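## Task

Lift the green post that is lying on its side, stand it on end so its entire base sits within the cyan circle, put it down there and let go; it must stay standing on its own once released, not just because the robot is holding it.

## Robot and tools

Robot: two arms, left_arm and right_arm, each with a two-finger gripper. Their names do not match image sides. A brief tug on a held part or a shove on a loose object can happen at any time. Nothing may leave the table.

Frame: one shared scene frame. Origin on the table top midway between the arms, +z up, +x out over the table, left_arm on the +y side. Results give each gripper's end_effector_position (m) and end_effector_quat_wxyz, plus linear (m/s) and angular (rad/s) velocities. The reported hand position may be off, more so at long reach. Gripper axes: fingers point along its own +z, close along its own y. end_effector_position is the point between the pads when shut; closed fingertips reach about 33 mm past it, fully open about 9 mm. Closing pushes the tips roughly 24 mm further out, so keep that clearance above a surface.

The 18-number row (used by both execute_actions and move): values are plain numbers in [-1, 1], always all 18 even if one arm is idle. Order: left_arm dx, dy, dz, rx, ry, rz, left_gripper position, force_limit, speed, then the same nine for right_arm/right_gripper. dx..rz are an offset, not a pose: they are measured in that gripper's own axes from its pose in the most recent result that showed it (before any such result in the scene, or in a second call within one reply, from where the arm is when the action begins). Scale: 1.0 = 0.6 m or 180 degrees; rx, ry, rz form a single rotation vector. Every row counts from that same base pose, not from the previous row. All zeros therefore pulls an arm back to the base pose; it is not a pause. For an arm that should hold still, send the offset back to where you want it in the first call of a reply and zeros afterwards.
Gripper numbers are commands, not offsets: position +1 fully open (140 mm), pads touch near -0.8, -1 closes until blocked. force_limit -1/0/+1 gives about 14/60/107 N on parts up to 40 mm wide. speed -1/0/+1 is about 30/140/250 mm/s of gap change. A 0 is itself a command, so to keep a gripper unchanged resend its previous three values.

Tools:
execute_actions {actions, pictures}: actions is a list of at most one item. Empty list = just read the state. {"rows": [...], "steps": n}: 1-15 rows, n up to 15 steps of 1/30 s (default 15); each row lasts one step, the final row repeats. {"steps": n} alone waits up to 300 steps counted from the previous result, your reply time included. pictures true/false controls camera images (sent by default). A rejected call sends nothing.
move {target, speed}: target is one 18-number row as above (offsets in gripper axes, same base rule). speed is each arm's top path speed in m/s, 0.002 to 0.5, default 0.25; turning is capped at twice that in rad/s. Both grippers follow straight paths that finish together, 0.5 to 10 s long (cut off at 10 s). Finger values are sent at the start. Paths ignore obstacles and the other arm; grippers can lag, drift and overshoot speed, especially near full stretch. The result adds a move: line with the ending (done, off_target, moving, held, fault) and any limits (paced = pose clipped, held = some steps blocked; after that the arm may jump fast), and each gripper's distance to its target.
wait {seconds}: 0 to 10 s, sends nothing new.
zoom_image {camera, region}: region [x0, y0, x1, y1] in pixels of that camera's last full image, max 504x504. Cameras: cam_head_left, cam_head_right, cam_high, cam_low (672x504), cam_left_wrist, cam_right_wrist (504x504, fisheye).
finished_scene {scene}: pass the current scene's number; it grades and moves on, irreversibly. Replying with no tool call ends everything.

Control facts: each step the command is clipped to within 70 mm and 16 degrees of the measured pose; position wins over orientation if both cannot be met. After an action ends, the arm only continues to its last clipped pose, so read the result and send the remainder. Hand target lines show where each arm is now driven. HELD or pose unreachable lines mean the clearance check blocked or changed part of your command.

Gripping: send position -1, then confirm object_status = 2 (closing, stopped by an object). 0 moving, 1 blocked while opening, 3 reached target or pads met (a thin item may still be held). To squeeze harder while status is 2, raise force_limit and nudge position, e.g. -1 to -0.98. position_measured is in counts: 3 open, 230 pads together.

Avoid: arms colliding or pressing each other; fast or deep contacts. Arms are stiff, so aiming even slightly into a firm surface can trigger a fault. An outside force of 144 N, or joint torque at its load limit (waist/shoulder 319, elbow 150, wrist joints 42.3 N m, held weight included), freezes that arm for 10 s. Long holding heats motors; MOTOR HOT warns before an over-temperature stop. Set objects down gently, release, and check they stand alone before ending the scene. Fast, smooth, low-effort work is preferred.

Each tool is called after "Request:" as name(argument=value, ...) on one line, values as JSON.

## Session

Request:
execute_actions(actions=[])

Scene clock: 0.00 s of 3900.00 s.
left_arm: end_effector_position=(+0.6180, +0.6577, +0.3210) position_measured=3 object_status=3 end_effector_quat_wxyz=(-0.000, +1.000, -0.031, -0.002) end_effector_velocity=(-0.000, +0.001, +0.000) end_effector_angular_velocity=(+0.001, +0.000, -0.001) | right_arm: end_effector_position=(+0.1293, +0.1445, +0.3707) position_measured=3 object_status=3 end_effector_quat_wxyz=(-0.293, +0.391, +0.872, -0.018) end_effector_velocity=(-0.000, -0.000, +0.000) end_effector_angular_velocity=(-0.000, +0.000, +0.000)
Joint positions: left_arm=[-0.052  0.165  1.605  0.001  1.375  1.518] | right_arm=[1.174 0.175 1.608 0.597 1.459 0.272]
Joint velocities: left_arm=[ 0.001 -0.    -0.     0.001  0.     0.001] | right_arm=[-0.     0.    -0.    -0.     0.001  0.   ]
Joint torques (N m, as the joint torque sensors report them, + toward a larger angle): no reading
Hand target (left_arm): +0.618, +0.658, +0.321; -0.000, +1.000, -0.031, -0.002
Hand target (right_arm): +0.129, +0.144, +0.371; -0.293, +0.391, +0.872, -0.018

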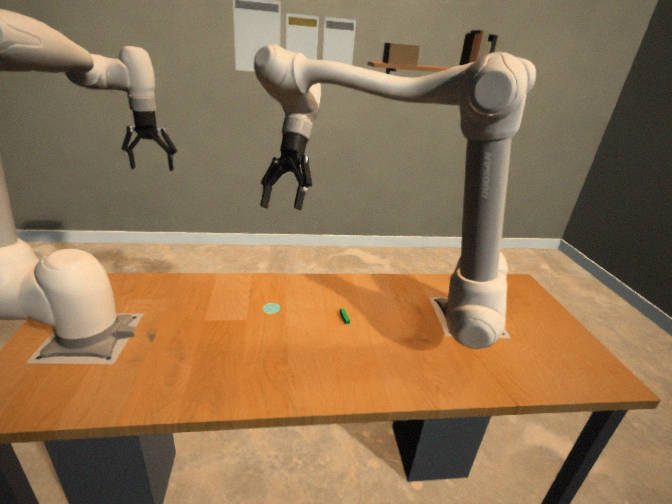

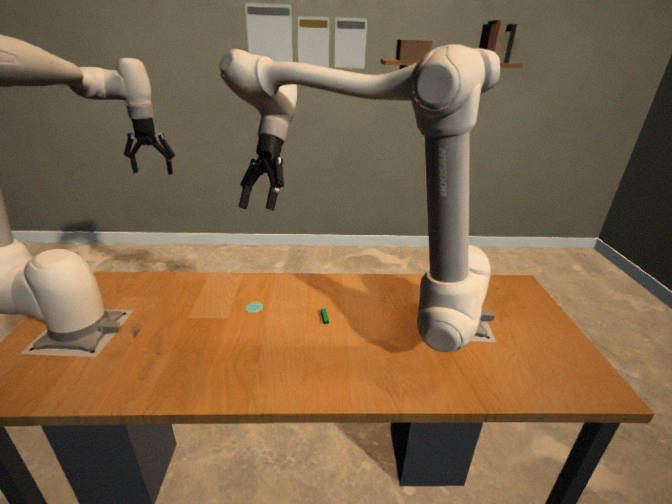

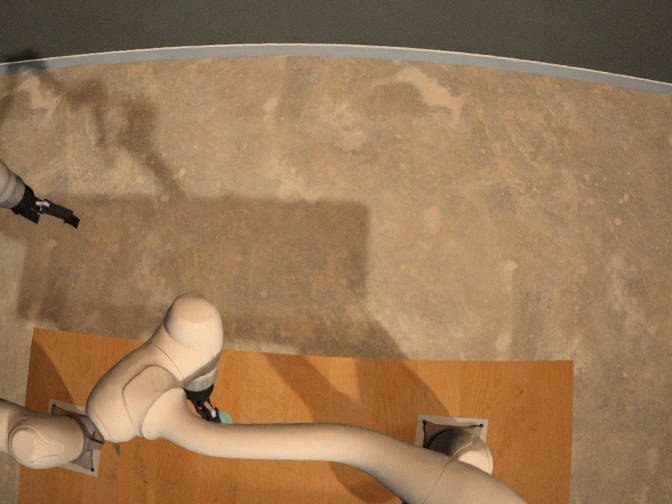

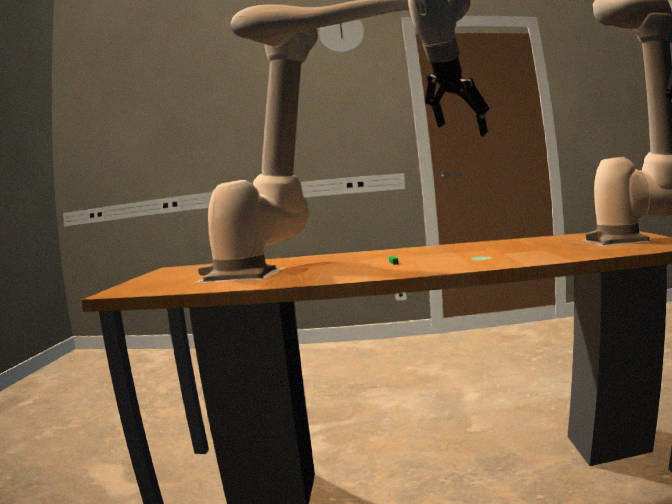

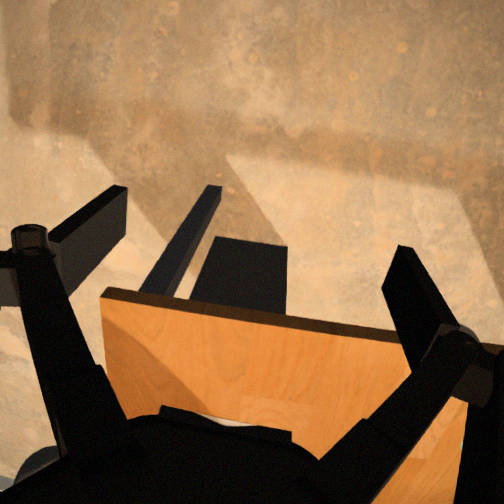

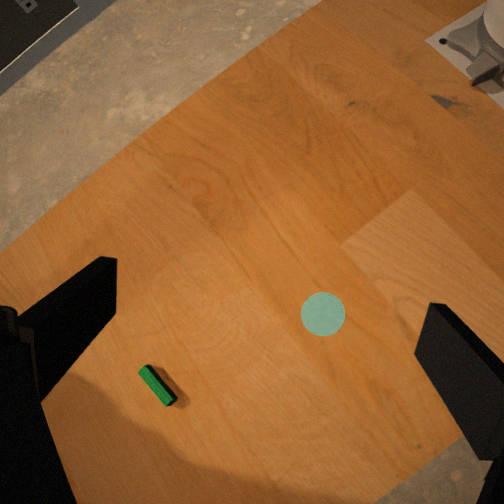

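Request:
move(target=[0,0,0,0,0,0,1,0,0,-0.336,-0.344,0.148,-0.012,-0.195,-0.26,0,0,0], speed=0.4)

Scene clock: 3.27 s of 3900.00 s.
left_arm: end_effector_position=(+0.6180, +0.6577, +0.3210) position_measured=3 object_status=3 end_effector_quat_wxyz=(-0.000, +1.000, -0.031, -0.002) end_effector_velocity=(-0.000, -0.001, +0.001) end_effector_angular_velocity=(-0.000, -0.001, -0.002) | right_arm: end_effector_position=(+0.0495, -0.1210, +0.2504) position_measured=129 object_status=3 end_effector_quat_wxyz=(-0.000, +0.000, +1.000, -0.000) end_effector_velocity=(+0.000, -0.000, +0.000) end_effector_angular_velocity=(+0.000, -0.000, +0.001)
Joint positions: left_arm=[-0.052  0.165  1.605  0.001  1.375  1.518] | right_arm=[ 1.528 -0.217  2.106  0.001  1.253 -0.118]
Joint velocities: left_arm=[-0.001 -0.001  0.    -0.     0.     0.001] | right_arm=[ 0.    -0.001  0.    -0.     0.    -0.001]
Joint torques (N m, as the joint torque sensors report them, + toward a larger angle): left_arm=[  4.45 -56.77 -41.     3.8    0.37  -0.04] | right_arm=[  2.23 -18.39 -41.18   4.63   0.02   0.26]
Hand target (left_arm): +0.618, +0.658, +0.321; -0.000, +1.000, -0.031, -0.002
Hand target (right_arm): +0.049, -0.121, +0.250; -0.000, +0.000, +1.000, -0.000
Off the commanded pose (left_arm): 0.000 m, 0 deg.
Off the commanded pose (right_arm): 0.001 m, 0 deg.
move: done

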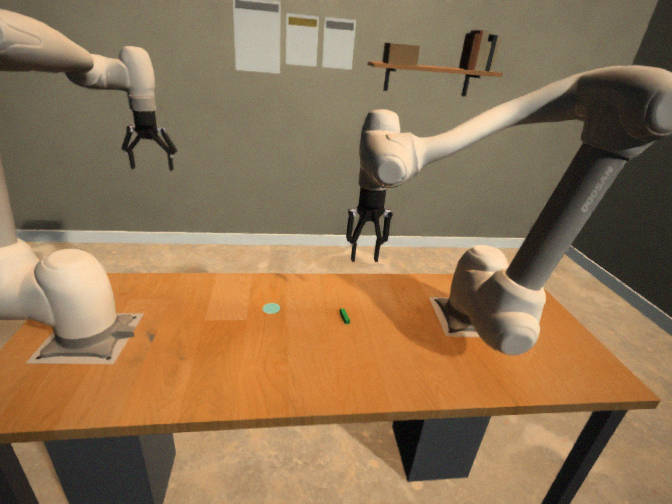

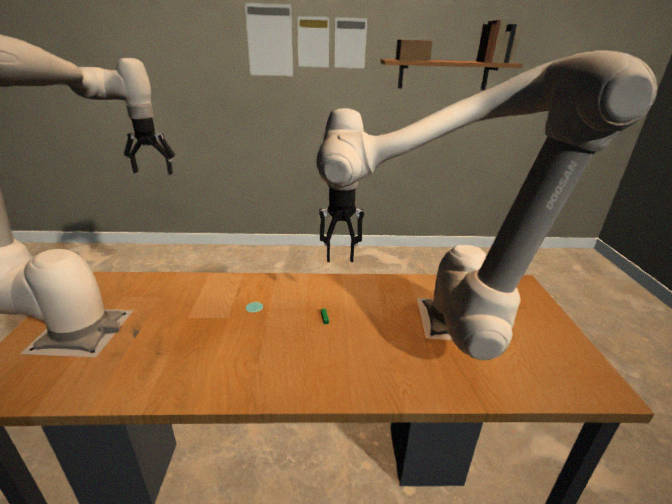

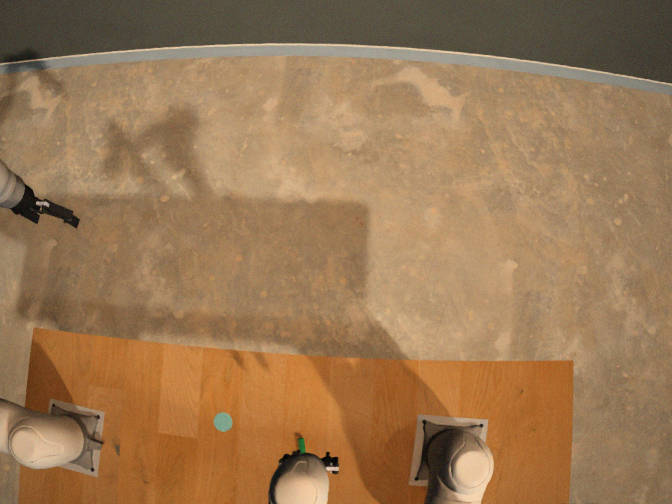

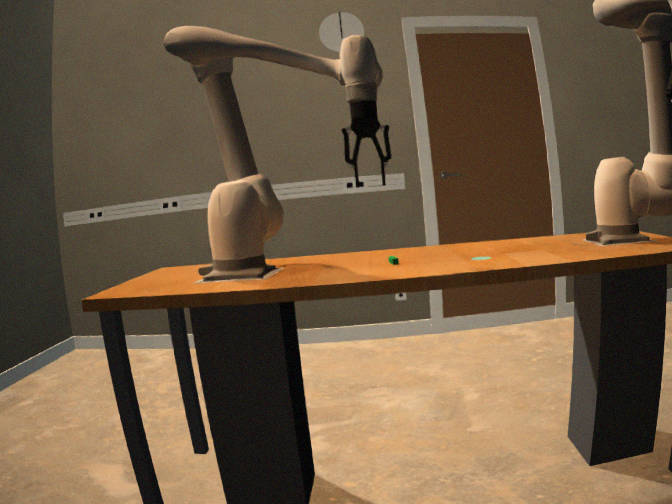

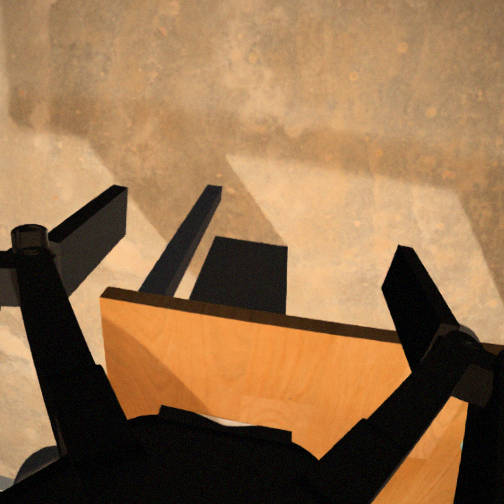

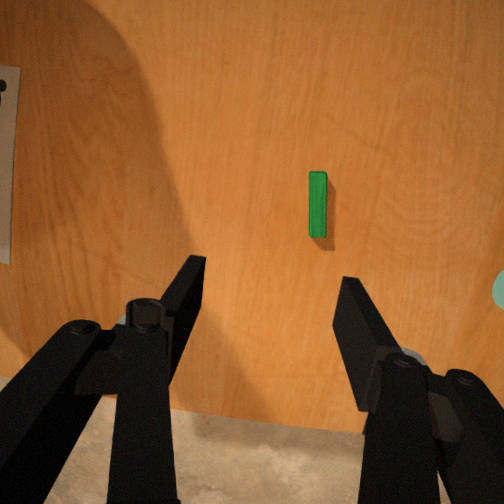

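Request:
move(target=[0,0,0,0,0,0,1,0,0,0,0.065,0.27,0,0,-0.044,0,0,0])

Scene clock: 4.97 s of 3900.00 s.
left_arm: end_effector_position=(+0.6180, +0.6577, +0.3210) position_measured=3 object_status=3 end_effector_quat_wxyz=(-0.000, +1.000, -0.031, -0.002) end_effector_velocity=(-0.000, -0.000, +0.001) end_effector_angular_velocity=(-0.000, -0.002, -0.000) | right_arm: end_effector_position=(+0.0496, -0.0821, +0.0886) position_measured=129 object_status=3 end_effector_quat_wxyz=(-0.000, -0.068, +0.998, -0.000) end_effector_velocity=(-0.000, -0.000, -0.001) end_effector_angular_velocity=(-0.002, +0.000, -0.000)
Joint positions: left_arm=[-0.052  0.165  1.605  0.001  1.375  1.518] | right_arm=[ 1.538  0.003  2.248  0.001  0.892 -0.246]
Joint velocities: left_arm=[-0.001 -0.002 -0.     0.    -0.001 -0.   ] | right_arm=[0.    0.002 0.    0.    0.    0.   ]
Joint torques (N m, as the joint torque sensors report them, + toward a larger angle): left_arm=[  7.66 -57.63 -39.83   3.34   0.26  -0.05] | right_arm=[  1.72 -34.49 -33.89   3.79   0.21   0.25]
Hand target (left_arm): +0.618, +0.658, +0.321; -0.000, +1.000, -0.031, -0.002
Hand target (right_arm): +0.050, -0.082, +0.089; -0.000, -0.068, +0.998, -0.000
Off the commanded pose (left_arm): 0.000 m, 0 deg.
Off the commanded pose (right_arm): 0.000 m, 0 deg.
move: done

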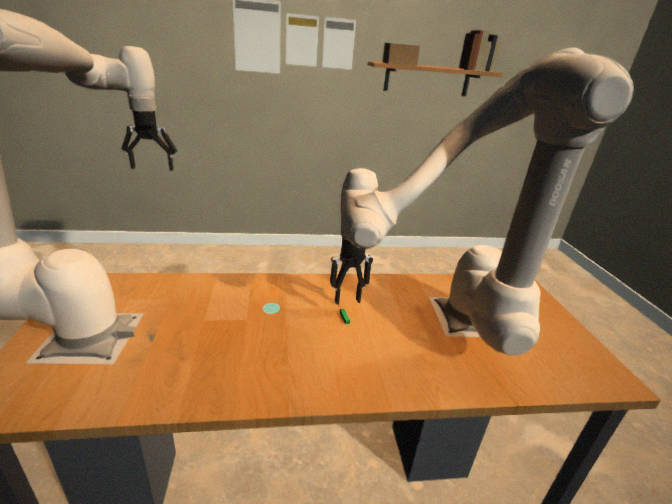

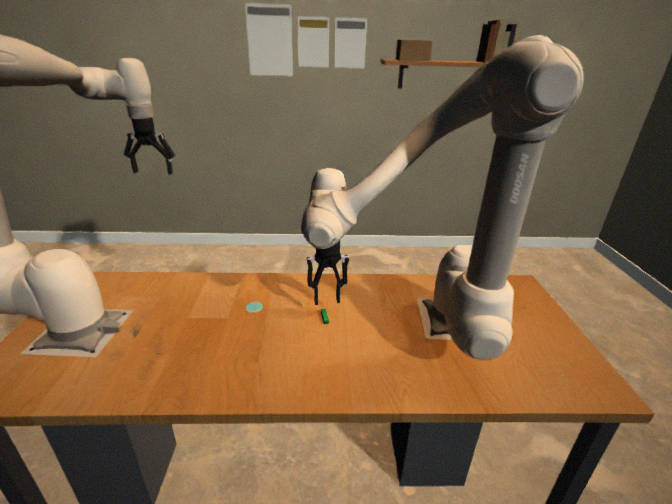

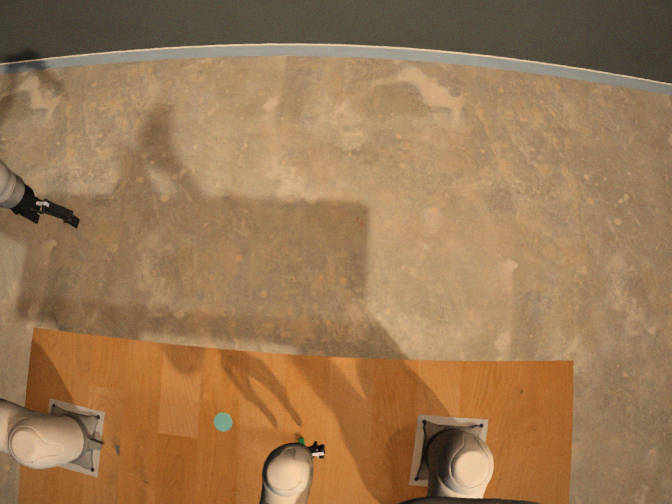

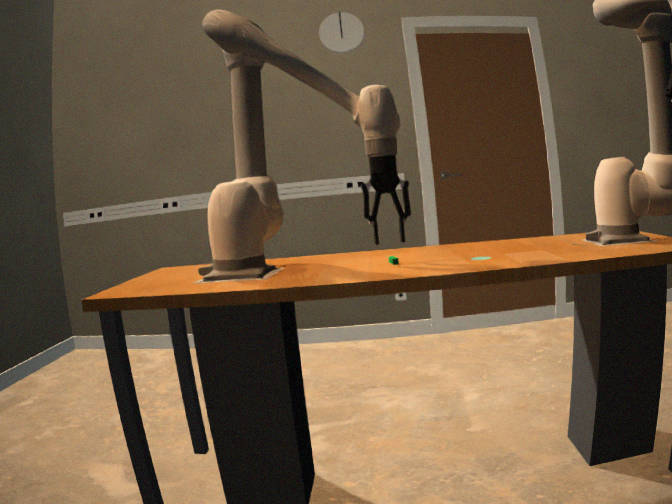

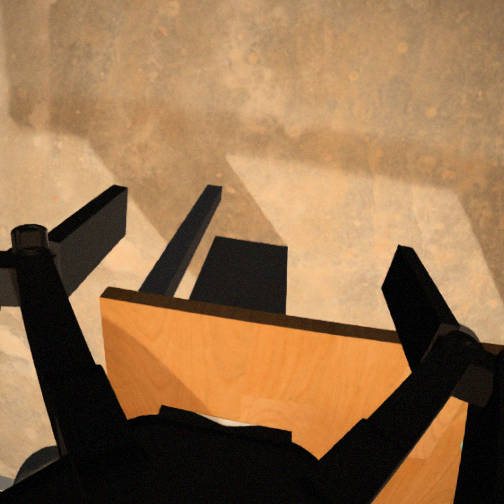

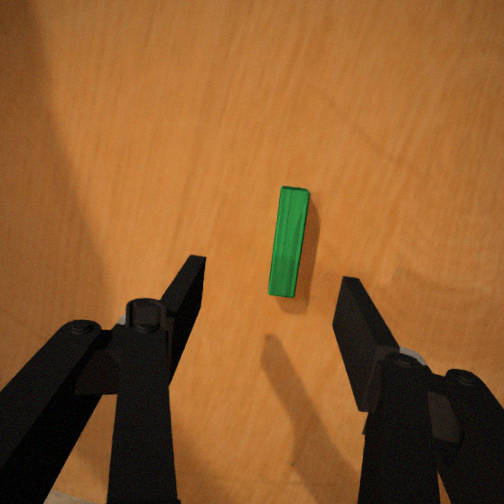

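Request:
move(target=[0,0,0,0,0,0,1,0,0,-0.03,0.007,0.065,0,0.1944,0,-0.25,0,0])

Request:
zoom_image(camera="cam_low", region=[340,200,460,290])

Scene clock: 7.37 s of 3900.00 s.
left_arm: end_effector_position=(+0.6180, +0.6577, +0.3210) position_measured=3 object_status=3 end_effector_quat_wxyz=(-0.000, +1.000, -0.031, -0.002) end_effector_velocity=(-0.000, -0.000, +0.000) end_effector_angular_velocity=(+0.001, +0.000, -0.002) | right_arm: end_effector_position=(+0.0667, -0.0752, +0.0499) position_measured=160 object_status=3 end_effector_quat_wxyz=(-0.300, -0.065, +0.951, -0.021) end_effector_velocity=(-0.001, -0.001, -0.001) end_effector_angular_velocity=(-0.003, +0.002, -0.000)
Joint positions: left_arm=[-0.052  0.165  1.605  0.001  1.375  1.518] | right_arm=[ 1.145  0.261  2.186  0.529  1.148 -0.972]
Joint velocities: left_arm=[-0.001  0.    -0.     0.001  0.001  0.002] | right_arm=[-0.     0.001  0.002  0.     0.001  0.   ]
Joint torques (N m, as the joint torque sensors report them, + toward a larger angle): left_arm=[  4.73 -57.39 -40.23   3.53   0.24   0.12] | right_arm=[  2.32 -53.65 -28.85   3.54   1.28   0.37]
Hand target (left_arm): +0.618, +0.658, +0.321; -0.000, +1.000, -0.031, -0.002
Hand target (right_arm): +0.067, -0.075, +0.050; -0.300, -0.065, +0.951, -0.021
Off the commanded pose (left_arm): 0.000 m, 0 deg.
Off the commanded pose (right_arm): 0.000 m, 0 deg.
move: done

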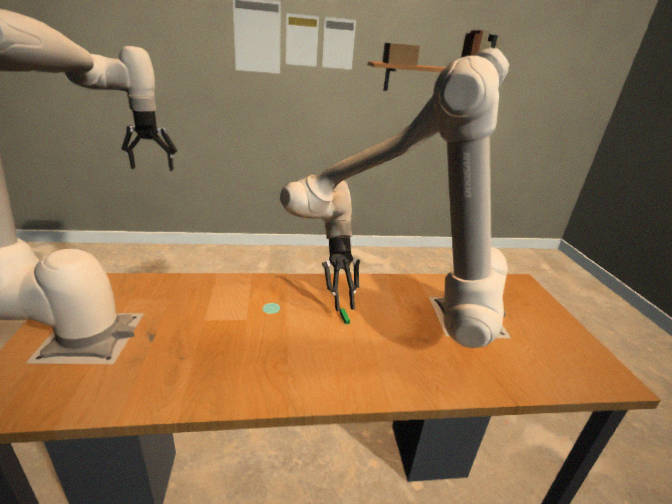

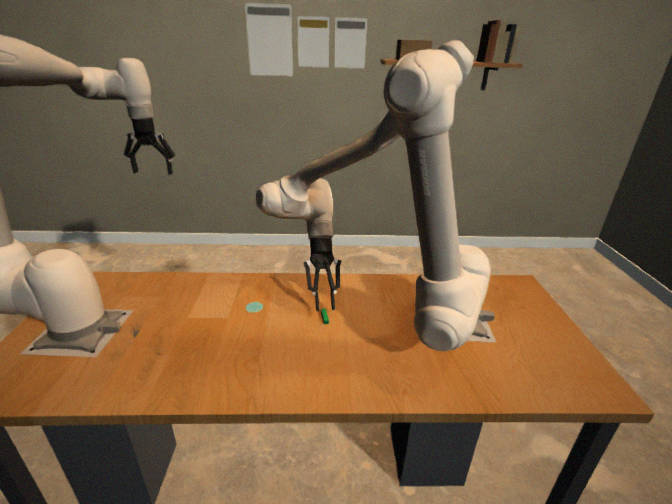

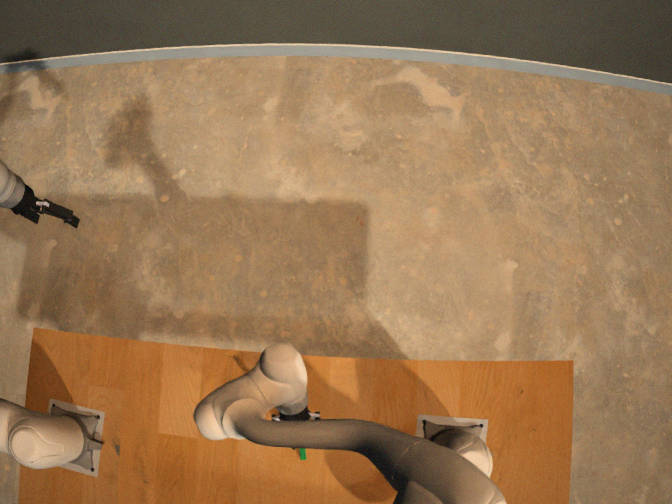

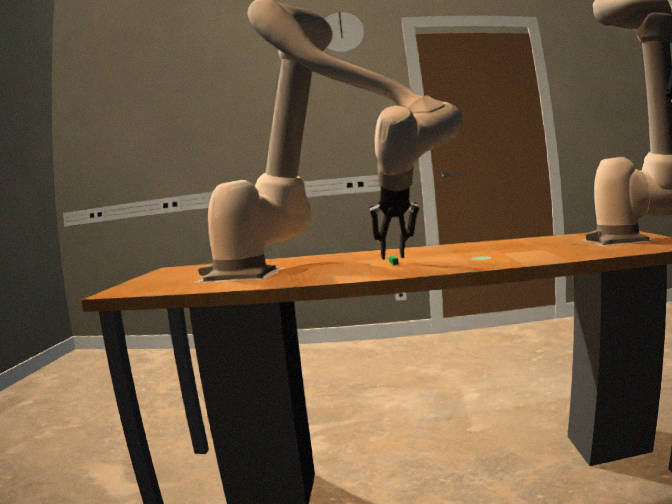

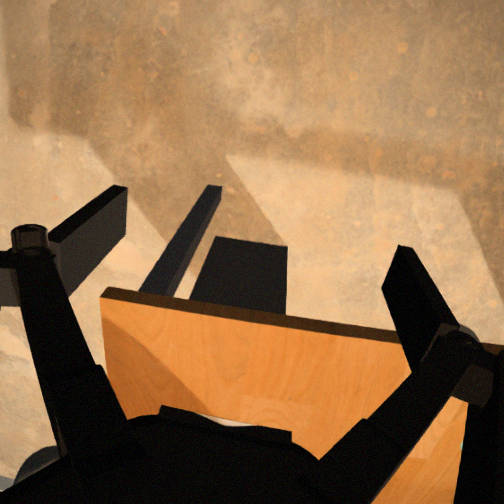

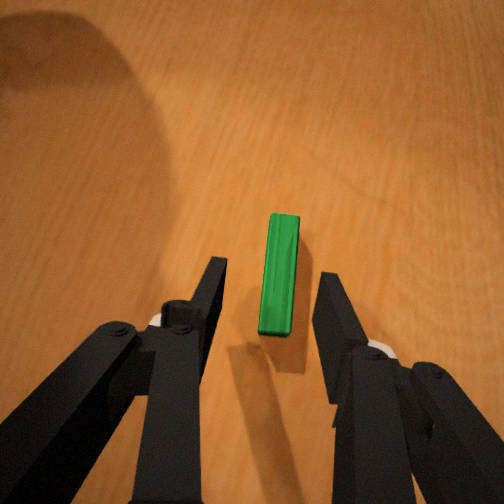

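Region (340, 200, 460, 290) of cam_low's 672x504 image, scaled by 4.200, with more detail than that image has; it fills the top 378 rows of this view, and the rest is white.

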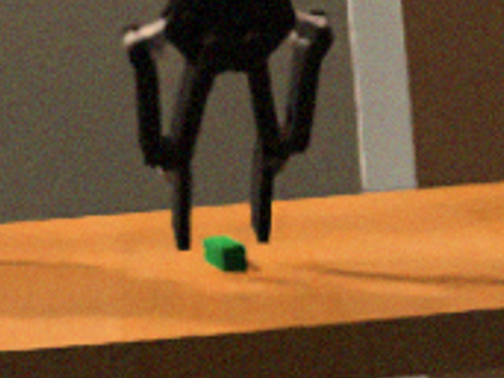

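Request:
move(target=[0,0,0,0,0,0,1,0,0,-0.007,0.005,0.024,0,0,0,-0.25,0,0], speed=0.03)

Request:
move(target=[0,0,0,0,0,0,1,0,0,0,0,0,0,0,0,-1,0.3,-0.5])

Request:
zoom_image(camera="cam_low", region=[340,200,460,290])

Scene clock: 8.63 s of 3900.00 s.
left_arm: end_effector_position=(+0.6180, +0.6577, +0.3210) position_measured=3 object_status=3 end_effector_quat_wxyz=(-0.000, +1.000, -0.031, -0.002) end_effector_velocity=(+0.000, -0.000, -0.000) end_effector_angular_velocity=(-0.001, -0.000, -0.000) | right_arm: end_effector_position=(+0.0615, -0.0729, +0.0357) position_measured=160 object_status=3 end_effector_quat_wxyz=(-0.300, -0.065, +0.951, -0.021) end_effector_velocity=(-0.000, -0.000, +0.000) end_effector_angular_velocity=(-0.001, +0.001, +0.001)
Joint positions: left_arm=[-0.052  0.165  1.605  0.001  1.375  1.518] | right_arm=[ 1.156  0.282  2.194  0.542  1.119 -0.982]
Joint velocities: left_arm=[-0.     0.     0.    -0.001 -0.001  0.   ] | right_arm=[ 0.     0.    -0.     0.     0.002 -0.   ]
Joint torques (N m, as the joint torque sensors report them, + toward a larger angle): left_arm=[  7.11 -53.91 -40.41   3.16   0.09   0.32] | right_arm=[  0.94 -56.38 -28.45   3.56   1.27   0.1 ]
Hand target (left_arm): +0.618, +0.658, +0.321; -0.000, +1.000, -0.031, -0.002
Hand target (right_arm): +0.062, -0.073, +0.036; -0.300, -0.065, +0.951, -0.021
Off the commanded pose (left_arm): 0.000 m, 0 deg.
Off the commanded pose (right_arm): 0.000 m, 0 deg.
move: done

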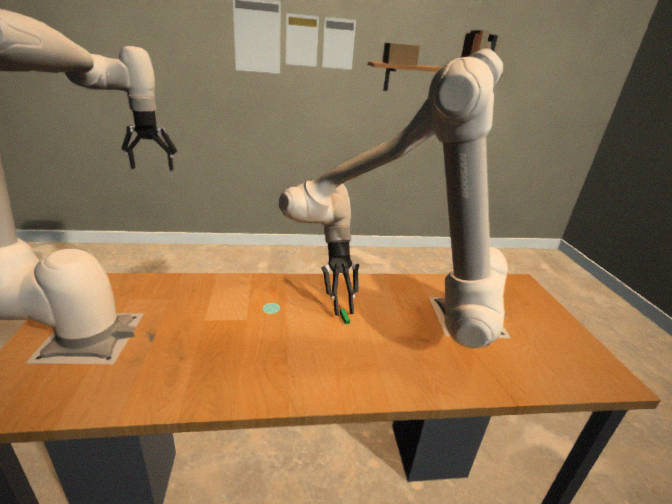

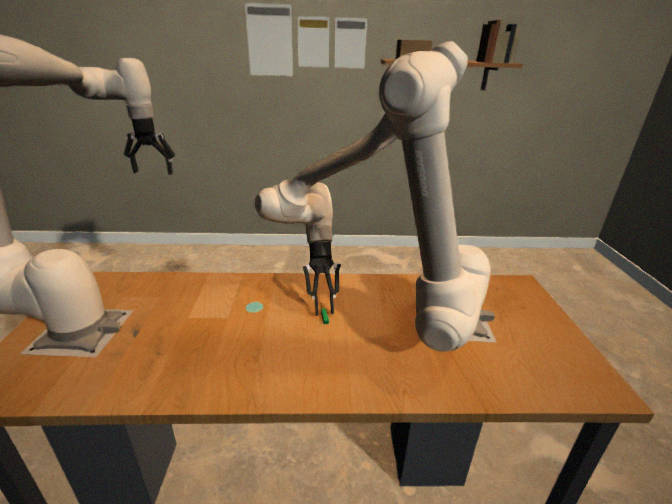

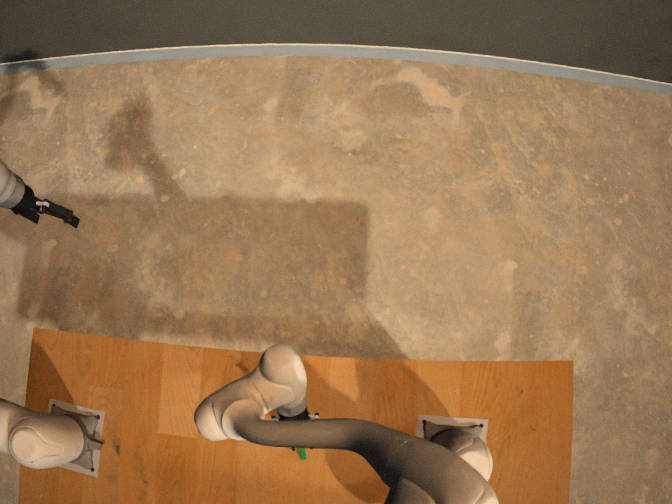

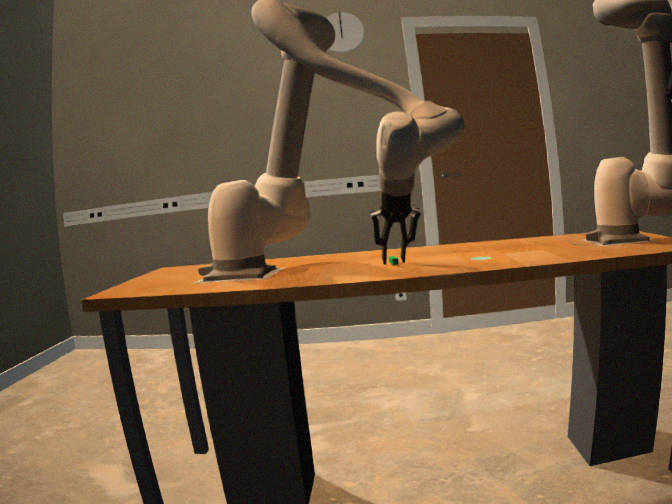

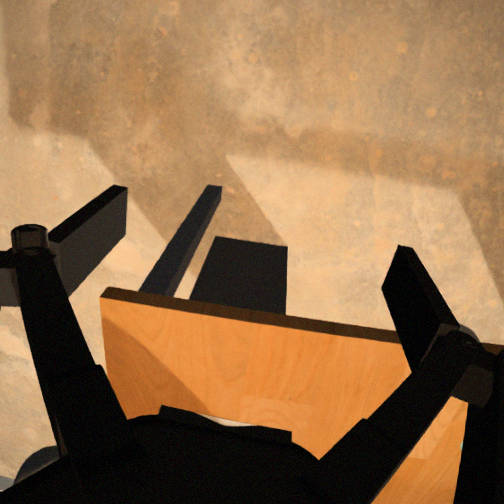

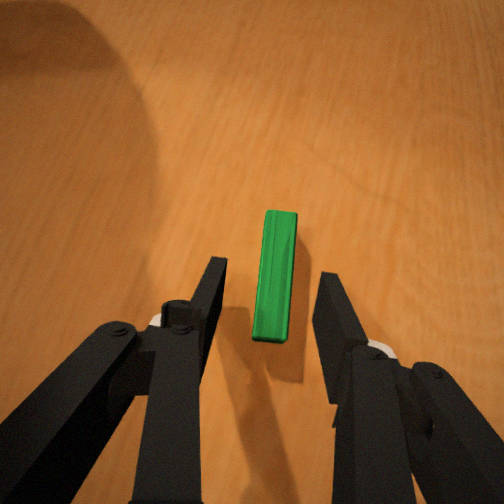

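Scene clock: 9.23 s of 3900.00 s.
left_arm: end_effector_position=(+0.6180, +0.6577, +0.3210) position_measured=3 object_status=3 end_effector_quat_wxyz=(-0.000, +1.000, -0.031, -0.002) end_effector_velocity=(-0.000, -0.000, +0.000) end_effector_angular_velocity=(-0.000, +0.001, +0.000) | right_arm: end_effector_position=(+0.0615, -0.0729, +0.0357) position_measured=211 object_status=2 end_effector_quat_wxyz=(-0.300, -0.065, +0.951, -0.021) end_effector_velocity=(-0.000, -0.000, +0.000) end_effector_angular_velocity=(+0.000, -0.000, -0.000)
Joint positions: left_arm=[-0.052  0.165  1.605  0.001  1.375  1.518] | right_arm=[ 1.156  0.282  2.194  0.542  1.119 -0.982]
Joint velocities: left_arm=[-0.    -0.     0.    -0.     0.001 -0.   ] | right_arm=[ 0. -0.  0. -0. -0.  0.]
Joint torques (N m, as the joint torque sensors report them, + toward a larger angle): left_arm=[  4.24 -55.11 -40.14   3.42   0.16   0.06] | right_arm=[  3.64 -48.59 -22.96   2.31  -1.11   0.36]
Hand target (left_arm): +0.618, +0.658, +0.321; -0.000, +1.000, -0.031, -0.002
Hand target (right_arm): +0.062, -0.073, +0.036; -0.300, -0.065, +0.951, -0.021
Off the commanded pose (left_arm): 0.000 m, 0 deg.
Off the commanded pose (right_arm): 0.000 m, 0 deg.
move: done

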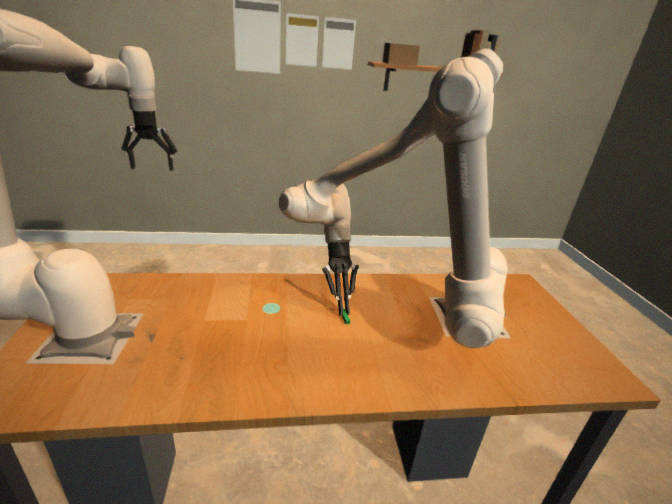

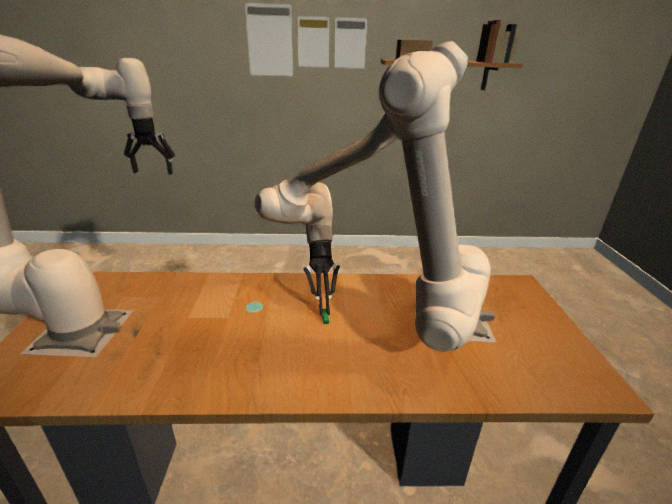

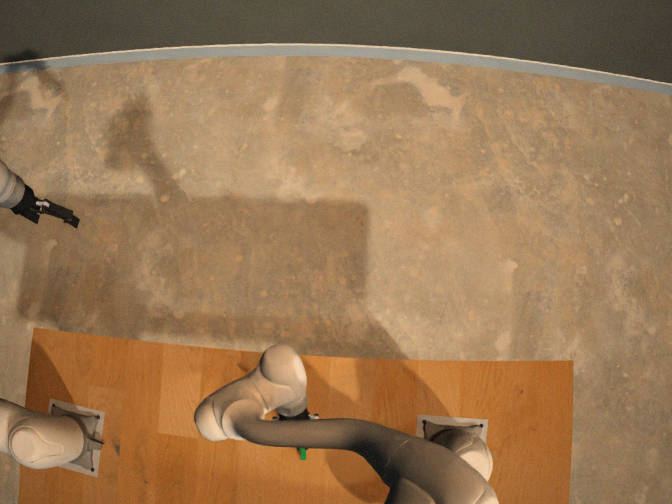

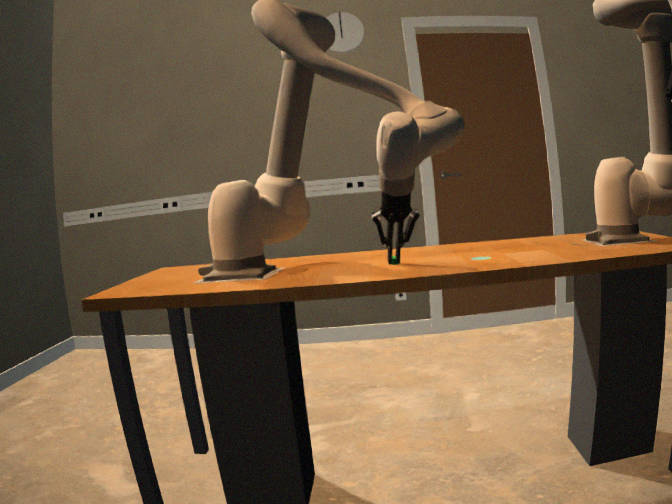

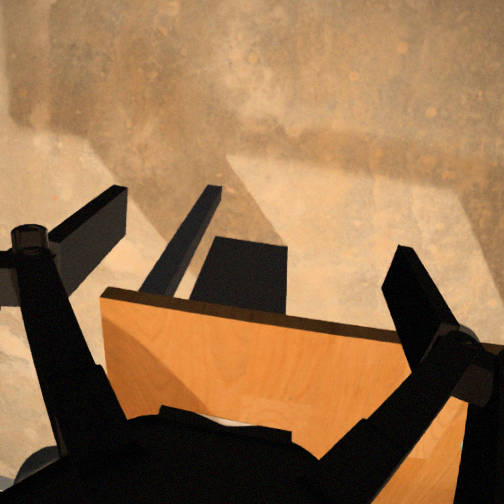

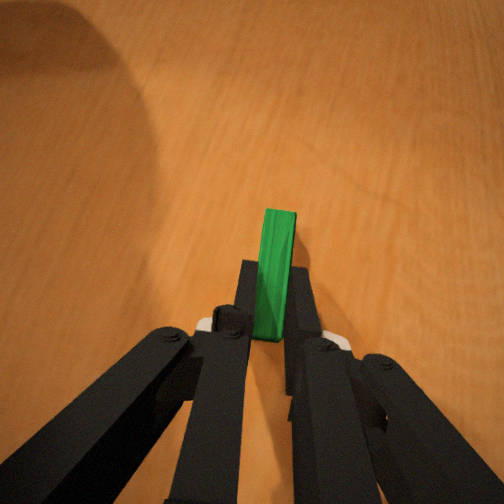

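Region (340, 200, 460, 290) of cam_low's 672x504 image, scaled by 4.200, with more detail than that image has; it fills the top 378 rows of this view, and the rest is white.

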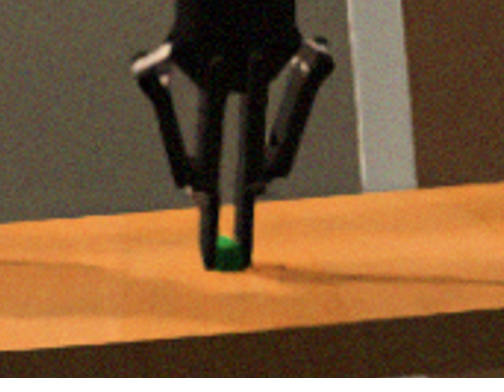

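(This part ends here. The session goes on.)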